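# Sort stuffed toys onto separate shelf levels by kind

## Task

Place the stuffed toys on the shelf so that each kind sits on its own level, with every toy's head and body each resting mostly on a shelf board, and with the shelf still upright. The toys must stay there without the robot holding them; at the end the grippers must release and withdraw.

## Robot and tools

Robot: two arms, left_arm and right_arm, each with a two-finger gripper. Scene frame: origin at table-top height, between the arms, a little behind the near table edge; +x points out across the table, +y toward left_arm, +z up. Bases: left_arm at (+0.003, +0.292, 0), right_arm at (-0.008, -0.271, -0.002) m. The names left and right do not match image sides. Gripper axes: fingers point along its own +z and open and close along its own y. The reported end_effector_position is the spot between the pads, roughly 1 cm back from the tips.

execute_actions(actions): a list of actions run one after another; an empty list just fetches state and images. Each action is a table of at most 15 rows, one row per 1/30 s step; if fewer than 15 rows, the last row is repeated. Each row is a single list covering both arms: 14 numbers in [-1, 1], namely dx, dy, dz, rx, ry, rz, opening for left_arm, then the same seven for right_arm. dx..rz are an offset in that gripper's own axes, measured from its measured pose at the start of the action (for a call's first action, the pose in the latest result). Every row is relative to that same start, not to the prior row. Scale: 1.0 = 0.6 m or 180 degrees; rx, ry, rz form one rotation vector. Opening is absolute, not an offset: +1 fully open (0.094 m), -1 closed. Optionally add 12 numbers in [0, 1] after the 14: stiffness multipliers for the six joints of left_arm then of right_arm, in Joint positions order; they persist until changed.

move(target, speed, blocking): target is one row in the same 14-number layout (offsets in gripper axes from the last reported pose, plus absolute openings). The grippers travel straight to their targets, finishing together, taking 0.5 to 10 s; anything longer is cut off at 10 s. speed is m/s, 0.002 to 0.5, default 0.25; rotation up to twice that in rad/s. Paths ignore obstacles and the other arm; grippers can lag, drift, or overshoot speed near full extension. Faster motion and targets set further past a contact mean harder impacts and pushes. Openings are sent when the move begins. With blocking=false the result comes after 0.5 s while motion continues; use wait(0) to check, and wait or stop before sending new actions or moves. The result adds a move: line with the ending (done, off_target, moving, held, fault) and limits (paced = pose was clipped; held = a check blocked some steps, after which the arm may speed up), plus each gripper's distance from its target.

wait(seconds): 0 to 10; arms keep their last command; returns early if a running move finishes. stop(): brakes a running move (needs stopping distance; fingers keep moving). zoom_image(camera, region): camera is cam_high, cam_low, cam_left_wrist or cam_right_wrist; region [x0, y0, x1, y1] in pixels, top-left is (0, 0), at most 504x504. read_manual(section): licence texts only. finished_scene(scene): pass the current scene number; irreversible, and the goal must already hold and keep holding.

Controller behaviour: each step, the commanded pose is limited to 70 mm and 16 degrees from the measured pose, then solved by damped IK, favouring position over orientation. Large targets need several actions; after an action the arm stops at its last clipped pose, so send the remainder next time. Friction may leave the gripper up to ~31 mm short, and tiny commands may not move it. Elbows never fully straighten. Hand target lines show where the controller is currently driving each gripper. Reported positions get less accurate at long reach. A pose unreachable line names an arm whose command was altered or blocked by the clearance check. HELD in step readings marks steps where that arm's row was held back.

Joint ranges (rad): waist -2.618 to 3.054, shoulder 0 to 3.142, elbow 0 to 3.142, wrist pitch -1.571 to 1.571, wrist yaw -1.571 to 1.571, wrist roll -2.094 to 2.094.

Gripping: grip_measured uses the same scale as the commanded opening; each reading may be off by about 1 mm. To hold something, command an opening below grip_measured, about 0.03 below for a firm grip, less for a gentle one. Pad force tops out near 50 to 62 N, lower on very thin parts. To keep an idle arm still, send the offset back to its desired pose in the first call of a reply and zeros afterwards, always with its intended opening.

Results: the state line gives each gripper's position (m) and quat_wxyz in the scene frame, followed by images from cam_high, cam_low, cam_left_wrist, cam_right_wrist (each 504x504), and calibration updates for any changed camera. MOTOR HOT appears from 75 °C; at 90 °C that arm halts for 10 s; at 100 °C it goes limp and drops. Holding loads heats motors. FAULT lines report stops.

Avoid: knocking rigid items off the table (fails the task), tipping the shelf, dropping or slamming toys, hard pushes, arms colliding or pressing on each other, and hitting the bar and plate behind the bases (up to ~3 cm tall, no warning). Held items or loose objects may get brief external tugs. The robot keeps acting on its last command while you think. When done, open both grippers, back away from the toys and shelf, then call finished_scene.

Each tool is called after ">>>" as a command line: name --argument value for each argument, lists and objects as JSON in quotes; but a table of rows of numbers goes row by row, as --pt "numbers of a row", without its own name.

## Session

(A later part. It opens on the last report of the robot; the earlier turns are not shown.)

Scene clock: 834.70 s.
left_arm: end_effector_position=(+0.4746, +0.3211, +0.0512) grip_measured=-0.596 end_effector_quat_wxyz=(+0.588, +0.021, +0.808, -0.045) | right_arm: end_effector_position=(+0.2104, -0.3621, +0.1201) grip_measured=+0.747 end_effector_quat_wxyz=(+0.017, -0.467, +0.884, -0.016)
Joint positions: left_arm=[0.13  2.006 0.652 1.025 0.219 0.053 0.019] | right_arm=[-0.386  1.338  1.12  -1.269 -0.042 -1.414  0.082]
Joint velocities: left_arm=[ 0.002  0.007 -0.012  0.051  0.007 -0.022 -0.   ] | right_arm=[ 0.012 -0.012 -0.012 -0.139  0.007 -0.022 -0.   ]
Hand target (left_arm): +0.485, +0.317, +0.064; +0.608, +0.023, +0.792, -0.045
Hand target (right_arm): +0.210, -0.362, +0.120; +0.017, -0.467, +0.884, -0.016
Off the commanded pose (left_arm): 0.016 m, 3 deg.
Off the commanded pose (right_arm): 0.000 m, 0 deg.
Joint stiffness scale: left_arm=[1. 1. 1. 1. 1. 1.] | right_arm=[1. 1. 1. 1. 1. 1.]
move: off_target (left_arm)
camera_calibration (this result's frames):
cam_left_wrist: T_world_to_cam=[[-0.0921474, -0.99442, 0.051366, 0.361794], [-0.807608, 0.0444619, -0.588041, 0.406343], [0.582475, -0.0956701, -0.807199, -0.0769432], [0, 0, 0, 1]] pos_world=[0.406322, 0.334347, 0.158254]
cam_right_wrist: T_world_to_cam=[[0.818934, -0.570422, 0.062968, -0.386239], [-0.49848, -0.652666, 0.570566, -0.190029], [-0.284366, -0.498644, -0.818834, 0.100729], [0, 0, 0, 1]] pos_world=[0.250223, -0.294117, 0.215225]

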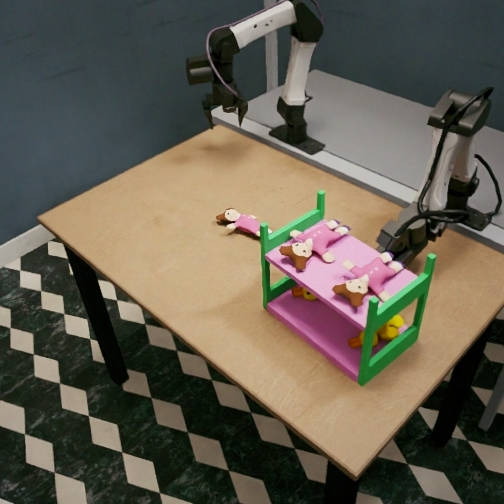

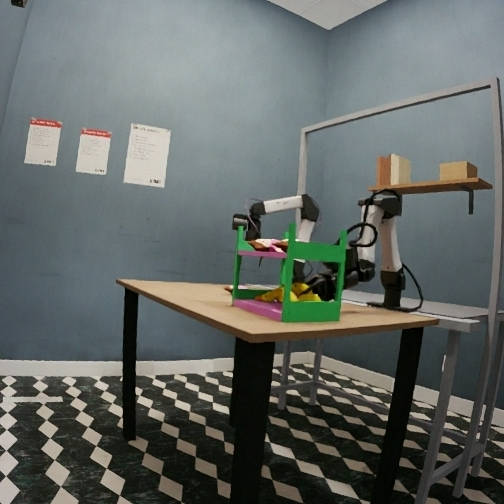

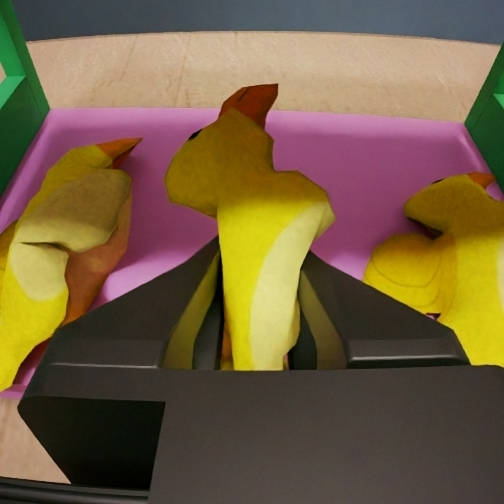

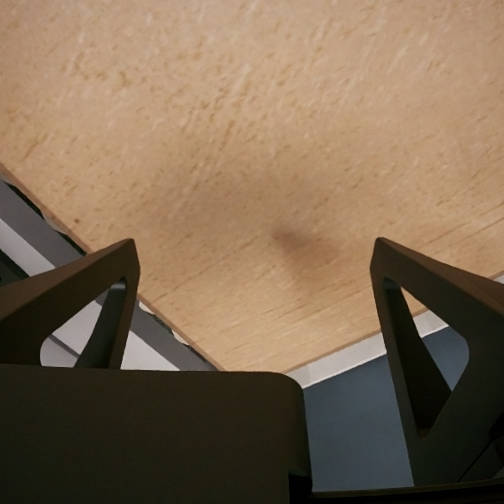

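>>> execute_actions --actions '[[[0,0,0,0,0,0,-0.08,0,0,0,0,0,0,0.75]]]'

>>> move --target '[-0.02,0,-0.26,0,0,0,-0.08,0,0,0,0,0,0,0.75]' --speed 0.28

Scene clock: 841.00 s.
left_arm: end_effector_position=(+0.4746, +0.3213, +0.0510) grip_measured=-0.082 end_effector_quat_wxyz=(+0.588, +0.020, +0.808, -0.045) | right_arm: end_effector_position=(+0.2104, -0.3621, +0.1201) grip_measured=+0.747 end_effector_quat_wxyz=(+0.017, -0.467, +0.884, -0.016)
Joint positions: left_arm=[0.13  2.006 0.652 1.025 0.218 0.052 0.043] | right_arm=[-0.386  1.338  1.12  -1.269 -0.042 -1.414  0.082]
Joint velocities: left_arm=[-0.002  0.002  0.002  0.051 -0.066  0.022  0.   ] | right_arm=[ 0.012 -0.007 -0.007  0.007  0.022 -0.037  0.   ]
Hand target (left_arm): +0.475, +0.321, +0.051; +0.588, +0.021, +0.808, -0.045
Hand target (right_arm): +0.210, -0.362, +0.120; +0.017, -0.467, +0.884, -0.016
Off the commanded pose (left_arm): 0.000 m, 0 deg.
Off the commanded pose (right_arm): 0.000 m, 0 deg.
Joint stiffness scale: left_arm=[1. 1. 1. 1. 1. 1.] | right_arm=[1. 1. 1. 1. 1. 1.]
Step readings (end_effector_position):
0: left_arm (+0.4748, +0.3214, +0.0515) | right_arm (+0.2104, -0.3621, +0.1201)
1: left_arm (+0.4748, +0.3214, +0.0514) | right_arm (+0.2104, -0.3621, +0.1201)
2: left_arm (+0.4748, +0.3214, +0.0514) | right_arm (+0.2104, -0.3621, +0.1201)
4: left_arm (+0.4747, +0.3213, +0.0511) | right_arm (+0.2104, -0.3621, +0.1201)
8: left_arm (+0.4746, +0.3213, +0.0510) | right_arm (+0.2104, -0.3621, +0.1201)
15: end_effector_position above
camera_calibration (this result's frames):
cam_left_wrist: T_world_to_cam=[[-0.0909398, -0.994526, 0.051467, 0.361445], [-0.807953, 0.043469, -0.587641, 0.406676], [0.582187, -0.0950229, -0.807483, -0.077131], [0, 0, 0, 1]] pos_world=[0.40635, 0.334459, 0.158095]
cam_right_wrist: T_world_to_cam=[[0.818934, -0.570422, 0.062968, -0.386239], [-0.49848, -0.652666, 0.570566, -0.190029], [-0.284366, -0.498644, -0.818834, 0.100729], [0, 0, 0, 1]] pos_world=[0.250223, -0.294117, 0.215225]

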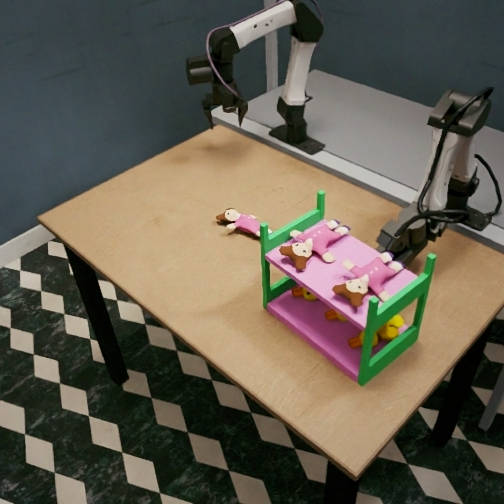

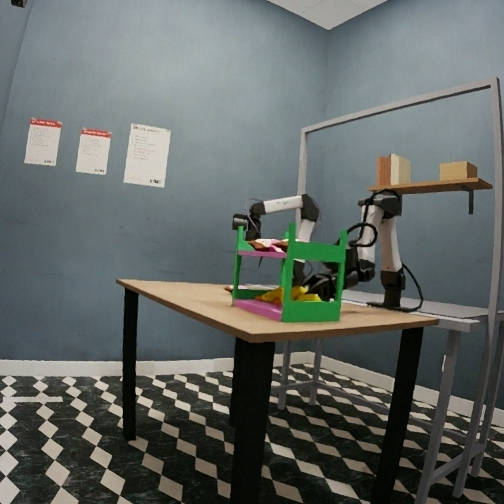

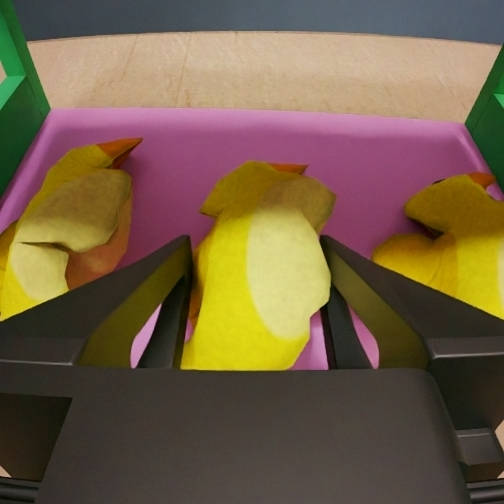

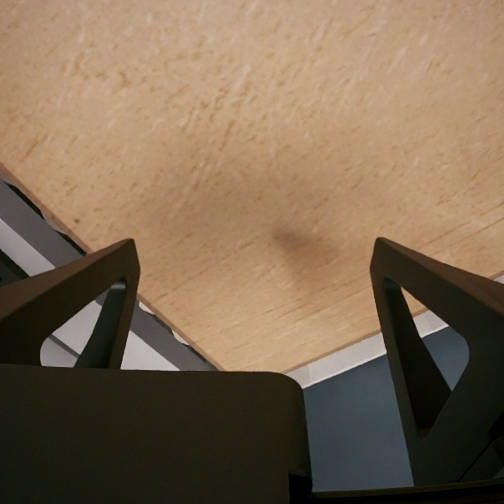

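Scene clock: 842.47 s.
left_arm: end_effector_position=(+0.3304, +0.3363, +0.1022) grip_measured=-0.082 end_effector_quat_wxyz=(+0.579, +0.014, +0.814, -0.050) | right_arm: end_effector_position=(+0.2104, -0.3621, +0.1201) grip_measured=+0.747 end_effector_quat_wxyz=(+0.017, -0.467, +0.884, -0.016)
Joint positions: left_arm=[0.318 1.202 0.199 0.631 0.393 0.109 0.043] | right_arm=[-0.386  1.338  1.12  -1.269 -0.042 -1.414  0.082]
Joint velocities: left_arm=[-0.007 -0.007 -0.002 -0.022 -0.007  0.007  0.   ] | right_arm=[-0.007 -0.017  0.002 -0.081 -0.022  0.007 -0.001]
Hand target (left_arm): +0.330, +0.338, +0.110; +0.588, +0.019, +0.807, -0.046
Hand target (right_arm): +0.210, -0.362, +0.120; +0.017, -0.467, +0.884, -0.016
Off the commanded pose (left_arm): 0.008 m, 2 deg.
Off the commanded pose (right_arm): 0.000 m, 0 deg.
Joint stiffness scale: left_arm=[1. 1. 1. 1. 1. 1.] | right_arm=[1. 1. 1. 1. 1. 1.]
move: done
camera_calibration (this result's frames):
cam_left_wrist: T_world_to_cam=[[-0.0857966, -0.993991, 0.0679741, 0.356985], [-0.820879, 0.0318603, -0.570213, 0.325952], [0.564621, -0.104721, -0.81868, 0.059874], [0, 0, 0, 1]] pos_world=[0.264389, 0.350725, 0.210614]
cam_right_wrist: T_world_to_cam=[[0.818934, -0.570422, 0.062968, -0.386239], [-0.49848, -0.652666, 0.570566, -0.190029], [-0.284366, -0.498644, -0.818834, 0.100729], [0, 0, 0, 1]] pos_world=[0.250223, -0.294117, 0.215225]

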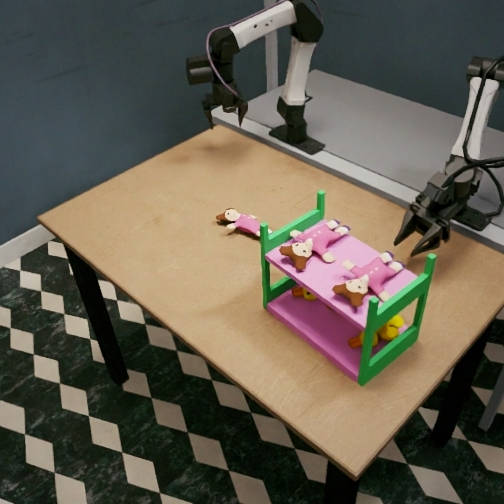

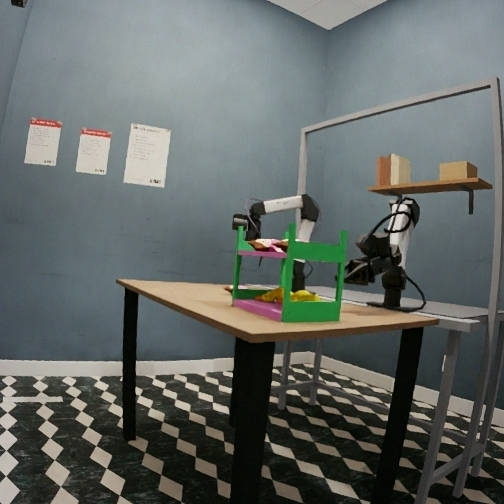

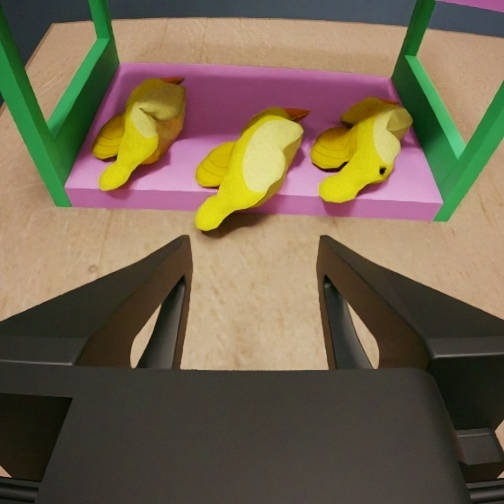

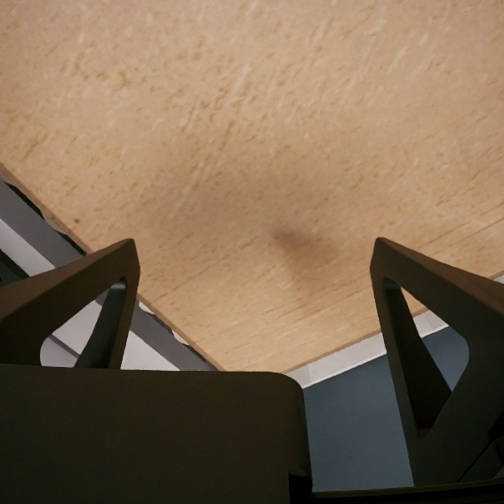

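>>> move --target '[0.046,0.03,0.102,0,0,0,-0.55,0,0,0,0,0,0,0.75]' --speed 0.2

Scene clock: 855.23 s.
left_arm: end_effector_position=(+0.3700, +0.3494, +0.0470) grip_measured=-0.548 end_effector_quat_wxyz=(+0.564, +0.008, +0.824, -0.052) | right_arm: end_effector_position=(+0.2104, -0.3621, +0.1201) grip_measured=+0.747 end_effector_quat_wxyz=(+0.017, -0.467, +0.884, -0.016)
Joint positions: left_arm=[0.318 1.731 0.283 1.039 0.384 0.11  0.021] | right_arm=[-0.386  1.338  1.12  -1.269 -0.042 -1.414  0.082]
Joint velocities: left_arm=[-0.017 -0.007  0.017 -0.066  0.007  0.051 -0.001] | right_arm=[-0.002 -0.012 -0.007  0.022  0.037  0.007  0.   ]
Hand target (left_arm): +0.381, +0.347, +0.055; +0.579, +0.014, +0.814, -0.050
Hand target (right_arm): +0.210, -0.362, +0.120; +0.017, -0.467, +0.884, -0.016
Off the commanded pose (left_arm): 0.013 m, 2 deg.
Off the commanded pose (right_arm): 0.000 m, 0 deg.
Joint stiffness scale: left_arm=[1. 1. 1. 1. 1. 1.] | right_arm=[1. 1. 1. 1. 1. 1.]
move: off_target (left_arm)
camera_calibration (this result's frames):
cam_left_wrist: T_world_to_cam=[[-0.0760195, -0.993988, 0.0787989, 0.373033], [-0.840879, 0.0214377, -0.540799, 0.336231], [0.535858, -0.107372, -0.837453, 0.00604581], [0, 0, 0, 1]] pos_world=[0.307848, 0.364231, 0.157502]
cam_right_wrist: T_world_to_cam=[[0.818934, -0.570422, 0.062968, -0.386239], [-0.49848, -0.652666, 0.570566, -0.190029], [-0.284366, -0.498644, -0.818834, 0.100729], [0, 0, 0, 1]] pos_world=[0.250223, -0.294117, 0.215225]

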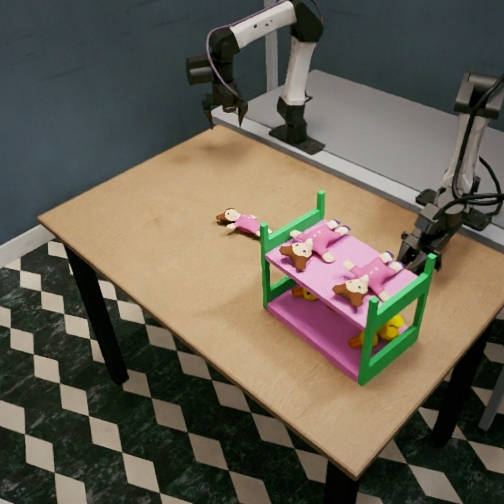

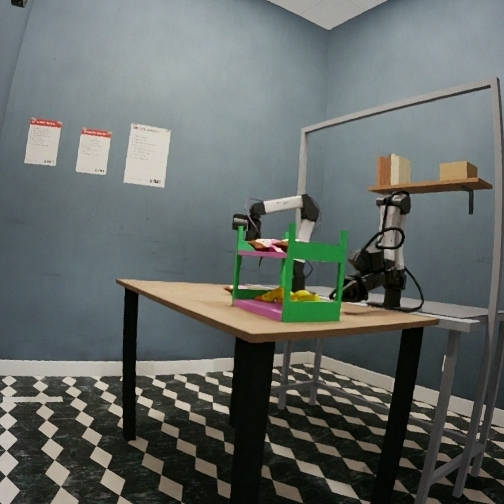

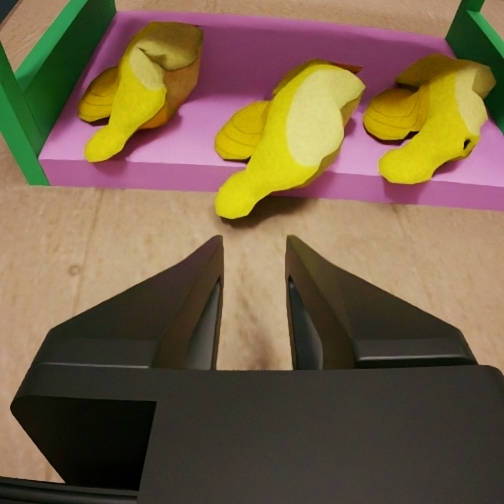

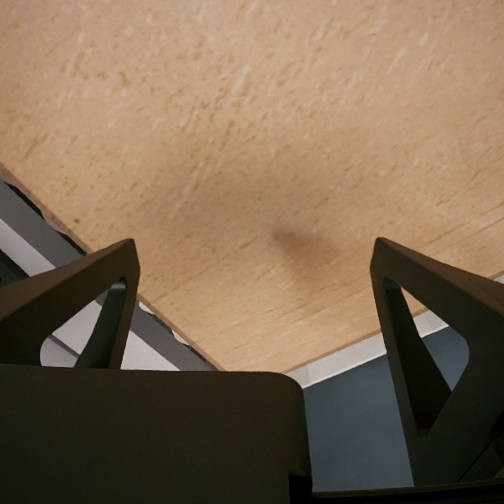

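>>> move --target '[-0.07,-0.005,0.126,0,-0.015,0,-0.85,0,0,0,0,0,0,0.75]' --speed 0.1

Scene clock: 866.07 s.
left_arm: end_effector_position=(+0.4481, +0.3435, +0.0593) grip_measured=-0.848 end_effector_quat_wxyz=(+0.582, +0.007, +0.811, -0.049) | right_arm: end_effector_position=(+0.2104, -0.3621, +0.1201) grip_measured=+0.747 end_effector_quat_wxyz=(+0.017, -0.467, +0.884, -0.016)
Joint positions: left_arm=[0.212 1.902 0.565 0.988 0.284 0.057 0.007] | right_arm=[-0.386  1.338  1.12  -1.269 -0.042 -1.414  0.082]
Joint velocities: left_arm=[ 0.007  0.007 -0.012  0.007 -0.037 -0.037  0.   ] | right_arm=[ 0.012 -0.017 -0.017 -0.037 -0.007 -0.022 -0.   ]
Hand target (left_arm): +0.455, +0.340, +0.060; +0.584, +0.007, +0.810, -0.052
Hand target (right_arm): +0.210, -0.362, +0.120; +0.017, -0.467, +0.884, -0.016
Off the commanded pose (left_arm): 0.008 m, 0 deg.
Off the commanded pose (right_arm): 0.000 m, 0 deg.
Joint stiffness scale: left_arm=[1. 1. 1. 1. 1. 1.] | right_arm=[1. 1. 1. 1. 1. 1.]
move: done
camera_calibration (this result's frames):
cam_left_wrist: T_world_to_cam=[[-0.0735592, -0.994592, 0.0733194, 0.371542], [-0.816747, 0.0178914, -0.576718, 0.401227], [0.572287, -0.102306, -0.813646, -0.0455354], [0, 0, 0, 1]] pos_world=[0.38109, 0.357695, 0.167104]
cam_right_wrist: T_world_to_cam=[[0.818934, -0.570422, 0.062968, -0.386239], [-0.49848, -0.652666, 0.570566, -0.190029], [-0.284366, -0.498644, -0.818834, 0.100729], [0, 0, 0, 1]] pos_world=[0.250223, -0.294117, 0.215225]

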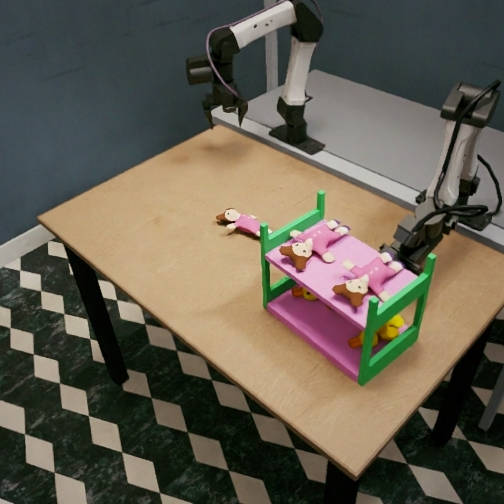

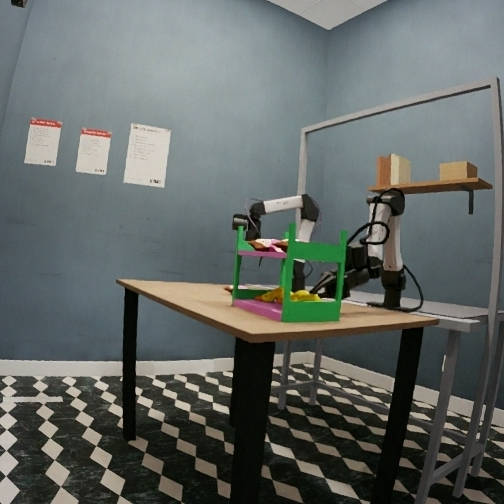

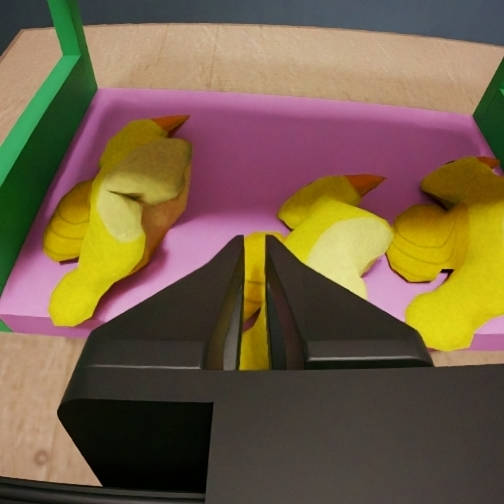

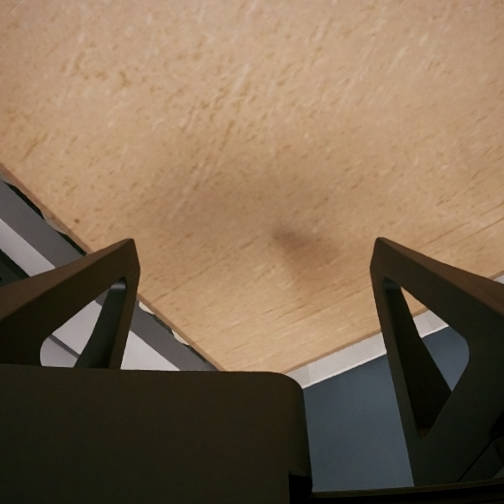

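>>> execute_actions --actions '[[[0.004,-0.002,-0.01,0,0,0,-0.85,0,0,0,0,0,0,0.75],[0.007,-0.004,-0.021,0,0,0,-0.85,0,0,0,0,0,0,0.75],[0.011,-0.007,-0.031,0,0,0,-0.85,0,0,0,0,0,0,0.75],[0.015,-0.01,-0.042,0,0,0,-0.85,0,0,0,0,0,0,0.75],[0.018,-0.013,-0.052,0,0,0,-0.85,0,0,0,0,0,0,0.75],[0.022,-0.016,-0.063,0,0,0,-0.85,0,0,0,0,0,0,0.75],[0.026,-0.02,-0.073,0,0,0,-0.85,0,0,0,0,0,0,0.75],[0.03,-0.023,-0.084,0,0,0,-0.85,0,0,0,0,0,0,0.75],[0.033,-0.026,-0.094,0,0,0,-0.85,0,0,0,0,0,0,0.75],[0.037,-0.029,-0.105,0,0,0,-0.85,0,0,0,0,0,0,0.75],[0.044,-0.029,-0.105,0,0,0,-0.85,0,0,0,0,0,0,0.75],[0.051,-0.029,-0.103,0,0,0,-0.85,0,0,0,0,0,0,0.75],[0.058,-0.029,-0.1,0,0,0,-0.85,0,0,0,0,0,0,0.75]]]'

Scene clock: 890.70 s.
left_arm: end_effector_position=(+0.3777, +0.3270, +0.0372) grip_measured=-0.848 end_effector_quat_wxyz=(+0.558, +0.002, +0.828, -0.055) | right_arm: end_effector_position=(+0.2104, -0.3621, +0.1201) grip_measured=+0.747 end_effector_quat_wxyz=(+0.017, -0.467, +0.884, -0.016)
Joint positions: left_arm=[0.212 1.794 0.288 1.098 0.284 0.057 0.007] | right_arm=[-0.386  1.338  1.12  -1.269 -0.042 -1.414  0.082]
Joint velocities: left_arm=[-0.002  0.081 -0.037  0.271  0.066  0.007 -0.001] | right_arm=[ 0.012  0.002 -0.007 -0.022  0.037  0.066 -0.   ]
Hand target (left_arm): +0.379, +0.331, +0.046; +0.580, +0.007, +0.813, -0.048
Hand target (right_arm): +0.210, -0.362, +0.120; +0.017, -0.467, +0.884, -0.016
Off the commanded pose (left_arm): 0.010 m, 3 deg.
Off the commanded pose (right_arm): 0.000 m, 0 deg.
Joint stiffness scale: left_arm=[1. 1. 1. 1. 1. 1.] | right_arm=[1. 1. 1. 1. 1. 1.]
Step readings (end_effector_position):
0: left_arm (+0.4480, +0.3436, +0.0591) | right_arm (+0.2104, -0.3621, +0.1201)
1: left_arm (+0.4480, +0.3436, +0.0591) | right_arm (+0.2104, -0.3621, +0.1201)
2: left_arm (+0.4469, +0.3434, +0.0583) | right_arm (+0.2104, -0.3621, +0.1201)
4: left_arm (+0.4386, +0.3414, +0.0551) | right_arm (+0.2104, -0.3621, +0.1201)
8: left_arm (+0.4090, +0.3345, +0.0452) | right_arm (+0.2104, -0.3621, +0.1201)
15: end_effector_position above
camera_calibration (this result's frames):
cam_left_wrist: T_world_to_cam=[[-0.0707861, -0.993318, 0.0911537, 0.349533], [-0.8494, 0.0121131, -0.52761, 0.343665], [0.52298, -0.114773, -0.844582, -0.00105255], [0, 0, 0, 1]] pos_world=[0.317202, 0.342914, 0.148571]
cam_right_wrist: T_world_to_cam=[[0.818934, -0.570422, 0.062968, -0.386239], [-0.49848, -0.652666, 0.570566, -0.190029], [-0.284366, -0.498644, -0.818834, 0.100729], [0, 0, 0, 1]] pos_world=[0.250223, -0.294117, 0.215225]

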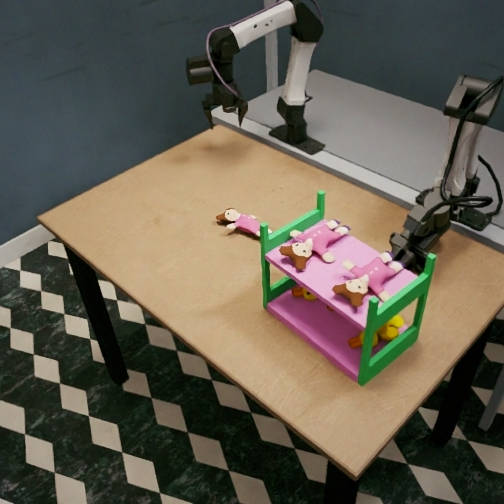

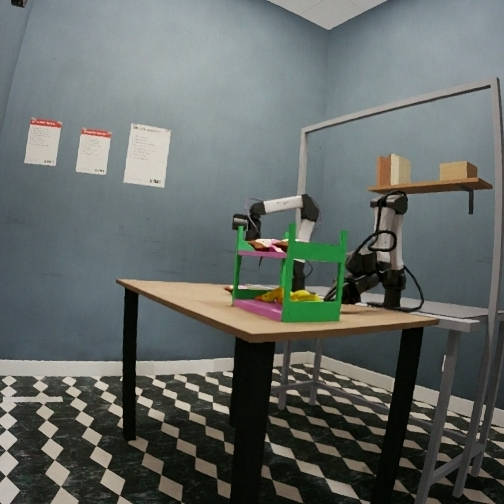

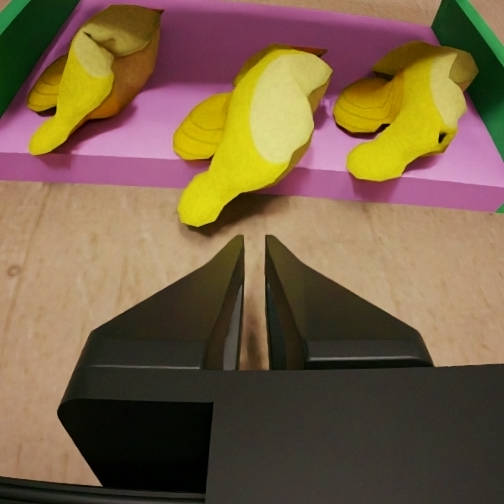

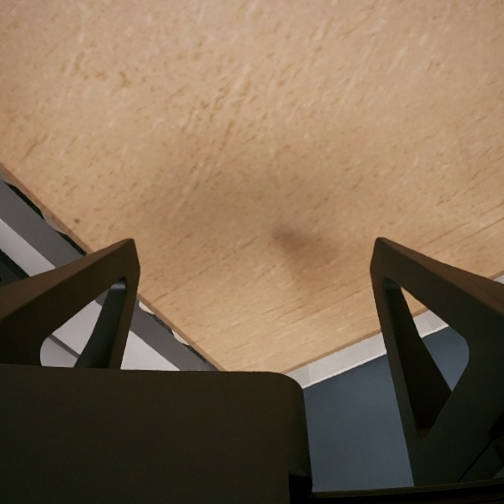

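>>> move --target '[-0.068,0.004,0.114,0,-0.015,0,-0.85,0,0,0,0,0,0,0.75]' --speed 0.08

Scene clock: 901.23 s.
left_arm: end_effector_position=(+0.4508, +0.3280, +0.0542) grip_measured=-0.848 end_effector_quat_wxyz=(+0.583, +0.003, +0.811, -0.053) | right_arm: end_effector_position=(+0.2104, -0.3621, +0.1201) grip_measured=+0.747 end_effector_quat_wxyz=(+0.017, -0.467, +0.884, -0.016)
Joint positions: left_arm=[0.159 1.931 0.56  1.029 0.237 0.028 0.007] | right_arm=[-0.386  1.338  1.12  -1.269 -0.042 -1.414  0.082]
Joint velocities: left_arm=[ 0.007 -0.017 -0.002 -0.066 -0.051  0.022 -0.   ] | right_arm=[ 0.002  0.002 -0.002 -0.095  0.022  0.037 -0.001]
Hand target (left_arm): +0.456, +0.324, +0.050; +0.578, +0.001, +0.814, -0.055
Hand target (right_arm): +0.210, -0.362, +0.120; +0.017, -0.467, +0.884, -0.016
Off the commanded pose (left_arm): 0.008 m, 1 deg.
Off the commanded pose (right_arm): 0.000 m, 0 deg.
Joint stiffness scale: left_arm=[1. 1. 1. 1. 1. 1.] | right_arm=[1. 1. 1. 1. 1. 1.]
move: done
camera_calibration (this result's frames):
cam_left_wrist: T_world_to_cam=[[-0.0723575, -0.993869, 0.0835992, 0.355387], [-0.815971, 0.0107881, -0.577992, 0.402849], [0.573547, -0.110037, -0.811749, -0.0509938], [0, 0, 0, 1]] pos_world=[0.383675, 0.343251, 0.161739]
cam_right_wrist: T_world_to_cam=[[0.818934, -0.570422, 0.062968, -0.386239], [-0.49848, -0.652666, 0.570566, -0.190029], [-0.284366, -0.498644, -0.818834, 0.100729], [0, 0, 0, 1]] pos_world=[0.250223, -0.294117, 0.215225]

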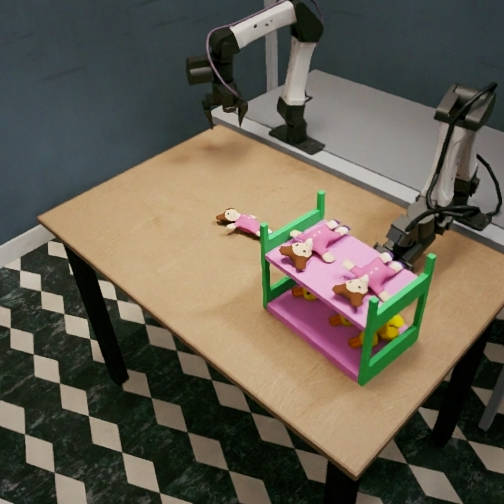

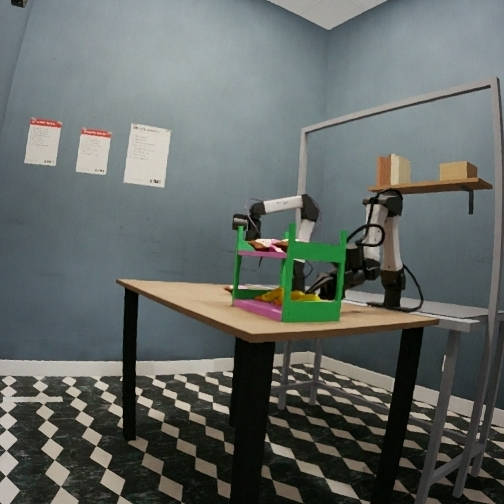

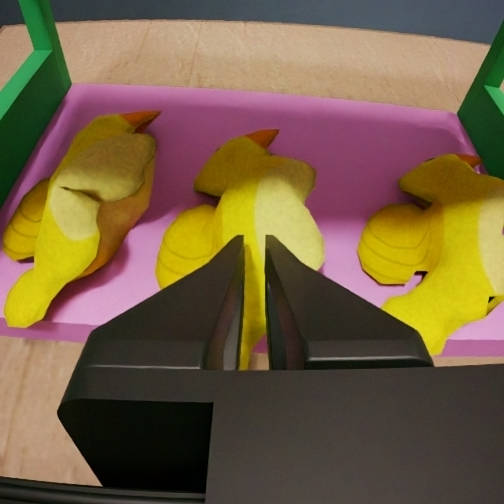

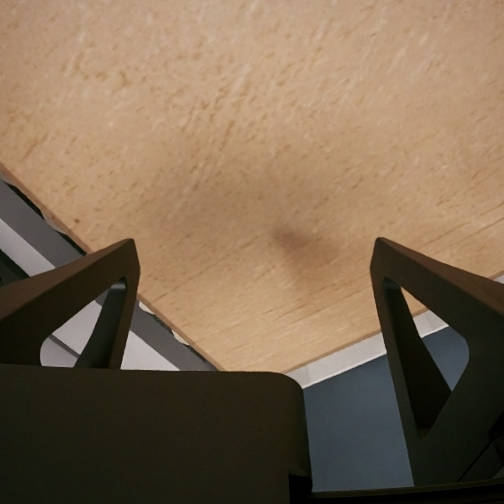

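Pushed in. Retreat up and back.

>>> move --target '[-0.045,0,-0.24,0,0,0,-0.85,0,0,0,0,0,0,0.75]' --speed 0.28

Scene clock: 908.03 s.
left_arm: end_effector_position=(+0.3197, +0.3402, +0.1116) grip_measured=-0.848 end_effector_quat_wxyz=(+0.569, -0.005, +0.820, -0.060) | right_arm: end_effector_position=(+0.2104, -0.3621, +0.1201) grip_measured=+0.747 end_effector_quat_wxyz=(+0.017, -0.467, +0.884, -0.016)
Joint positions: left_arm=[0.351 1.071 0.22  0.45  0.415 0.09  0.007] | right_arm=[-0.386  1.338  1.12  -1.269 -0.042 -1.414  0.082]
Joint velocities: left_arm=[-0.002 -0.007 -0.012  0.007 -0.095  0.051 -0.   ] | right_arm=[-0.002 -0.002 -0.017  0.022  0.022 -0.11   0.   ]
Hand target (left_arm): +0.322, +0.343, +0.125; +0.583, +0.003, +0.811, -0.054
Hand target (right_arm): +0.210, -0.362, +0.120; +0.017, -0.467, +0.884, -0.016
Off the commanded pose (left_arm): 0.014 m, 2 deg.
Off the commanded pose (right_arm): 0.000 m, 0 deg.
Joint stiffness scale: left_arm=[1. 1. 1. 1. 1. 1.] | right_arm=[1. 1. 1. 1. 1. 1.]
move: off_target (left_arm)
camera_calibration (this result's frames):
cam_left_wrist: T_world_to_cam=[[-0.0655613, -0.992234, 0.105701, 0.348046], [-0.835719, -0.00328003, -0.549147, 0.336796], [0.545229, -0.124339, -0.829014, 0.08801], [0, 0, 0, 1]] pos_world=[0.2563, 0.357391, 0.221123]
cam_right_wrist: T_world_to_cam=[[0.818934, -0.570422, 0.062968, -0.386239], [-0.49848, -0.652666, 0.570566, -0.190029], [-0.284366, -0.498644, -0.818834, 0.100729], [0, 0, 0, 1]] pos_world=[0.250223, -0.294117, 0.215225]

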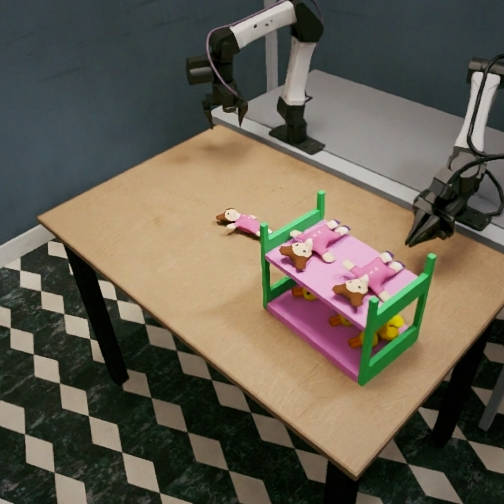

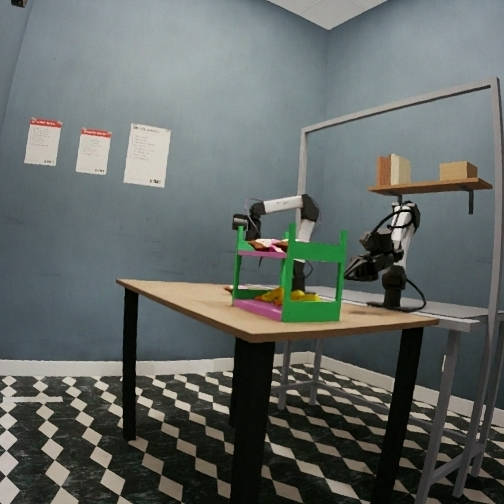

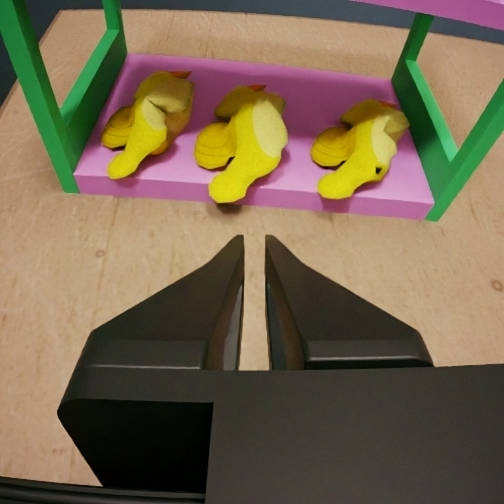

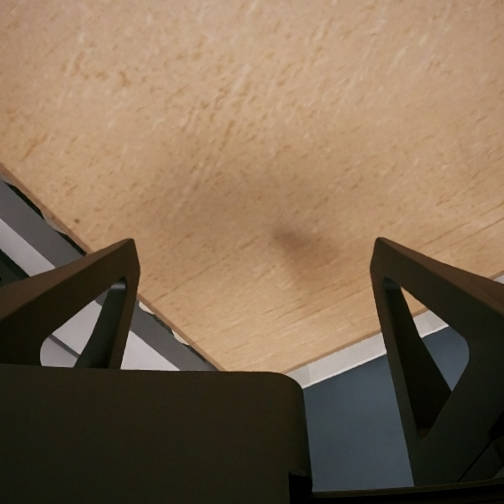

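>>> move --target '[0.028,-0.594,0.183,0.3045,0.209,0.295,0.55,0,0,0,0,0,0,0.75]' --speed 0.35

Scene clock: 933.40 s.
left_arm: end_effector_position=(+0.3891, -0.0174, +0.0870) grip_measured=+0.548 end_effector_quat_wxyz=(+0.190, +0.603, +0.761, -0.144) | right_arm: end_effector_position=(+0.2104, -0.3621, +0.1201) grip_measured=+0.747 end_effector_quat_wxyz=(+0.017, -0.467, +0.884, -0.016)
Joint positions: left_arm=[-0.584  2.151  1.772 -0.85   0.299  0.711  0.073] | right_arm=[-0.386  1.338  1.12  -1.269 -0.042 -1.414  0.082]
Joint velocities: left_arm=[-0.012 -0.002  0.012  0.051 -0.037  0.11  -0.001] | right_arm=[-0.007  0.002  0.002 -0.037 -0.007  0.022  0.   ]
Hand target (left_arm): +0.389, -0.026, +0.089; +0.193, +0.611, +0.753, -0.150
Hand target (right_arm): +0.210, -0.362, +0.120; +0.017, -0.467, +0.884, -0.016
Off the commanded pose (left_arm): 0.012 m, 3 deg.
Off the commanded pose (right_arm): 0.000 m, 0 deg.
Joint stiffness scale: left_arm=[1. 1. 1. 1. 1. 1.] | right_arm=[1. 1. 1. 1. 1. 1.]
move: off_target (left_arm)
camera_calibration (this result's frames):
cam_left_wrist: T_world_to_cam=[[-0.973361, -0.229239, -0.00426668, 0.37648], [-0.227263, 0.962175, 0.150239, 0.099335], [-0.0303353, 0.147206, -0.988641, 0.227843], [0, 0, 0, 1]] pos_world=[0.395938, -0.0428138, 0.211937]
cam_right_wrist: T_world_to_cam=[[0.818934, -0.570422, 0.062968, -0.386239], [-0.49848, -0.652666, 0.570566, -0.190029], [-0.284366, -0.498644, -0.818834, 0.100729], [0, 0, 0, 1]] pos_world=[0.250223, -0.294117, 0.215225]

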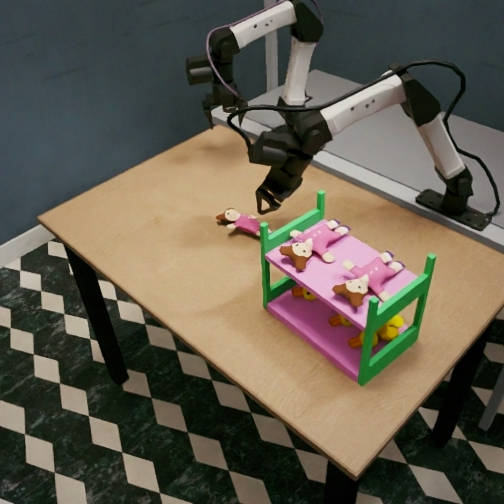

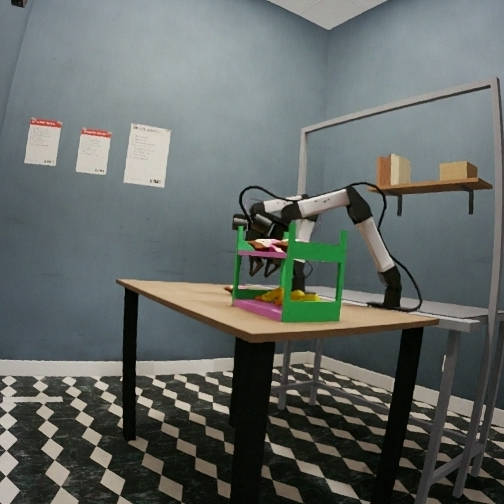

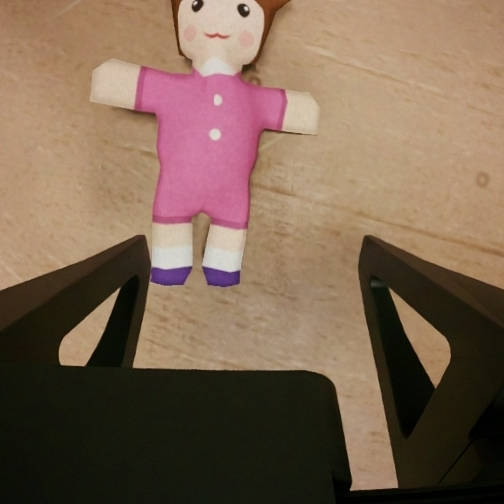

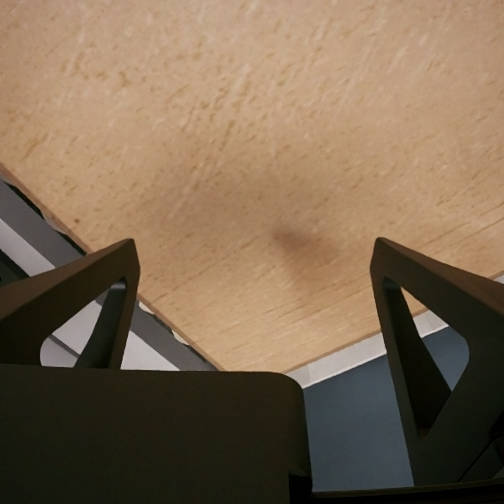

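>>> move --target '[-0.031,0.045,0.144,0.01,-0.01,0.02,0.6,0,0,0,0,0,0,0.75]' --speed 0.17

Scene clock: 944.23 s.
left_arm: end_effector_position=(+0.4276, -0.0534, +0.0153) grip_measured=+0.598 end_effector_quat_wxyz=(+0.181, +0.618, +0.750, -0.153) | right_arm: end_effector_position=(+0.2104, -0.3621, +0.1201) grip_measured=+0.747 end_effector_quat_wxyz=(+0.017, -0.467, +0.884, -0.016)
Joint positions: left_arm=[-0.591  2.454  1.997 -0.794  0.32   0.741  0.075] | right_arm=[-0.386  1.338  1.12  -1.269 -0.042 -1.414  0.082]
Joint velocities: left_arm=[ 0.007  0.002  0.007 -0.037 -0.095  0.037  0.   ] | right_arm=[-0.012 -0.007  0.007  0.051 -0.022 -0.022 -0.001]
Hand target (left_arm): +0.428, -0.067, +0.020; +0.196, +0.627, +0.737, -0.159
Hand target (right_arm): +0.210, -0.362, +0.120; +0.017, -0.467, +0.884, -0.016
Off the commanded pose (left_arm): 0.013 m, 3 deg.
Off the commanded pose (right_arm): 0.000 m, 0 deg.
Joint stiffness scale: left_arm=[1. 1. 1. 1. 1. 1.] | right_arm=[1. 1. 1. 1. 1. 1.]
move: off_target (left_arm)
camera_calibration (this result's frames):
cam_left_wrist: T_world_to_cam=[[-0.982073, -0.188169, 0.011174, 0.411], [-0.184363, 0.971181, 0.151055, 0.135553], [-0.0392758, 0.146287, -0.988462, 0.167201], [0, 0, 0, 1]] pos_world=[0.43519, -0.0787679, 0.140204]
cam_right_wrist: T_world_to_cam=[[0.818934, -0.570422, 0.062968, -0.386239], [-0.49848, -0.652666, 0.570566, -0.190029], [-0.284366, -0.498644, -0.818834, 0.100729], [0, 0, 0, 1]] pos_world=[0.250223, -0.294117, 0.215225]

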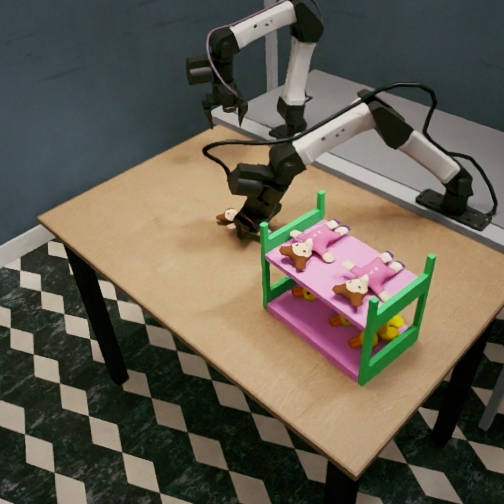

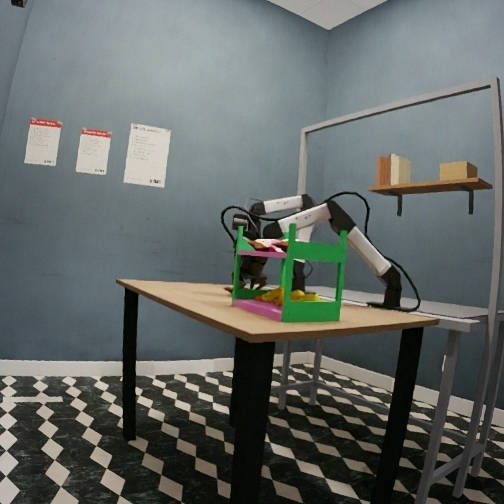

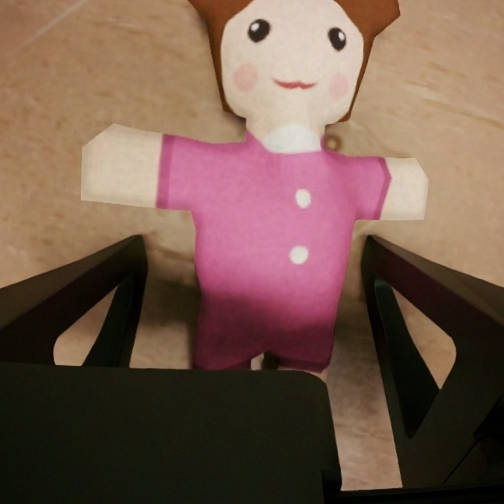

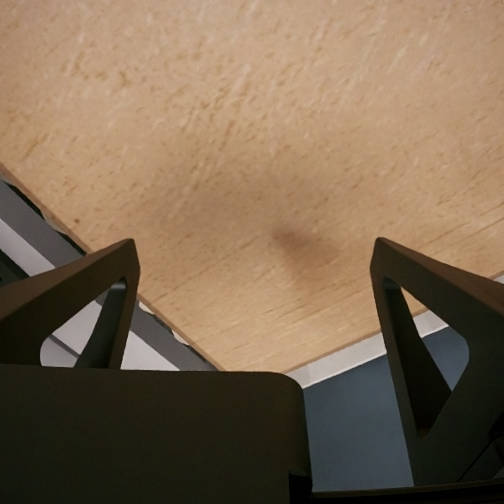

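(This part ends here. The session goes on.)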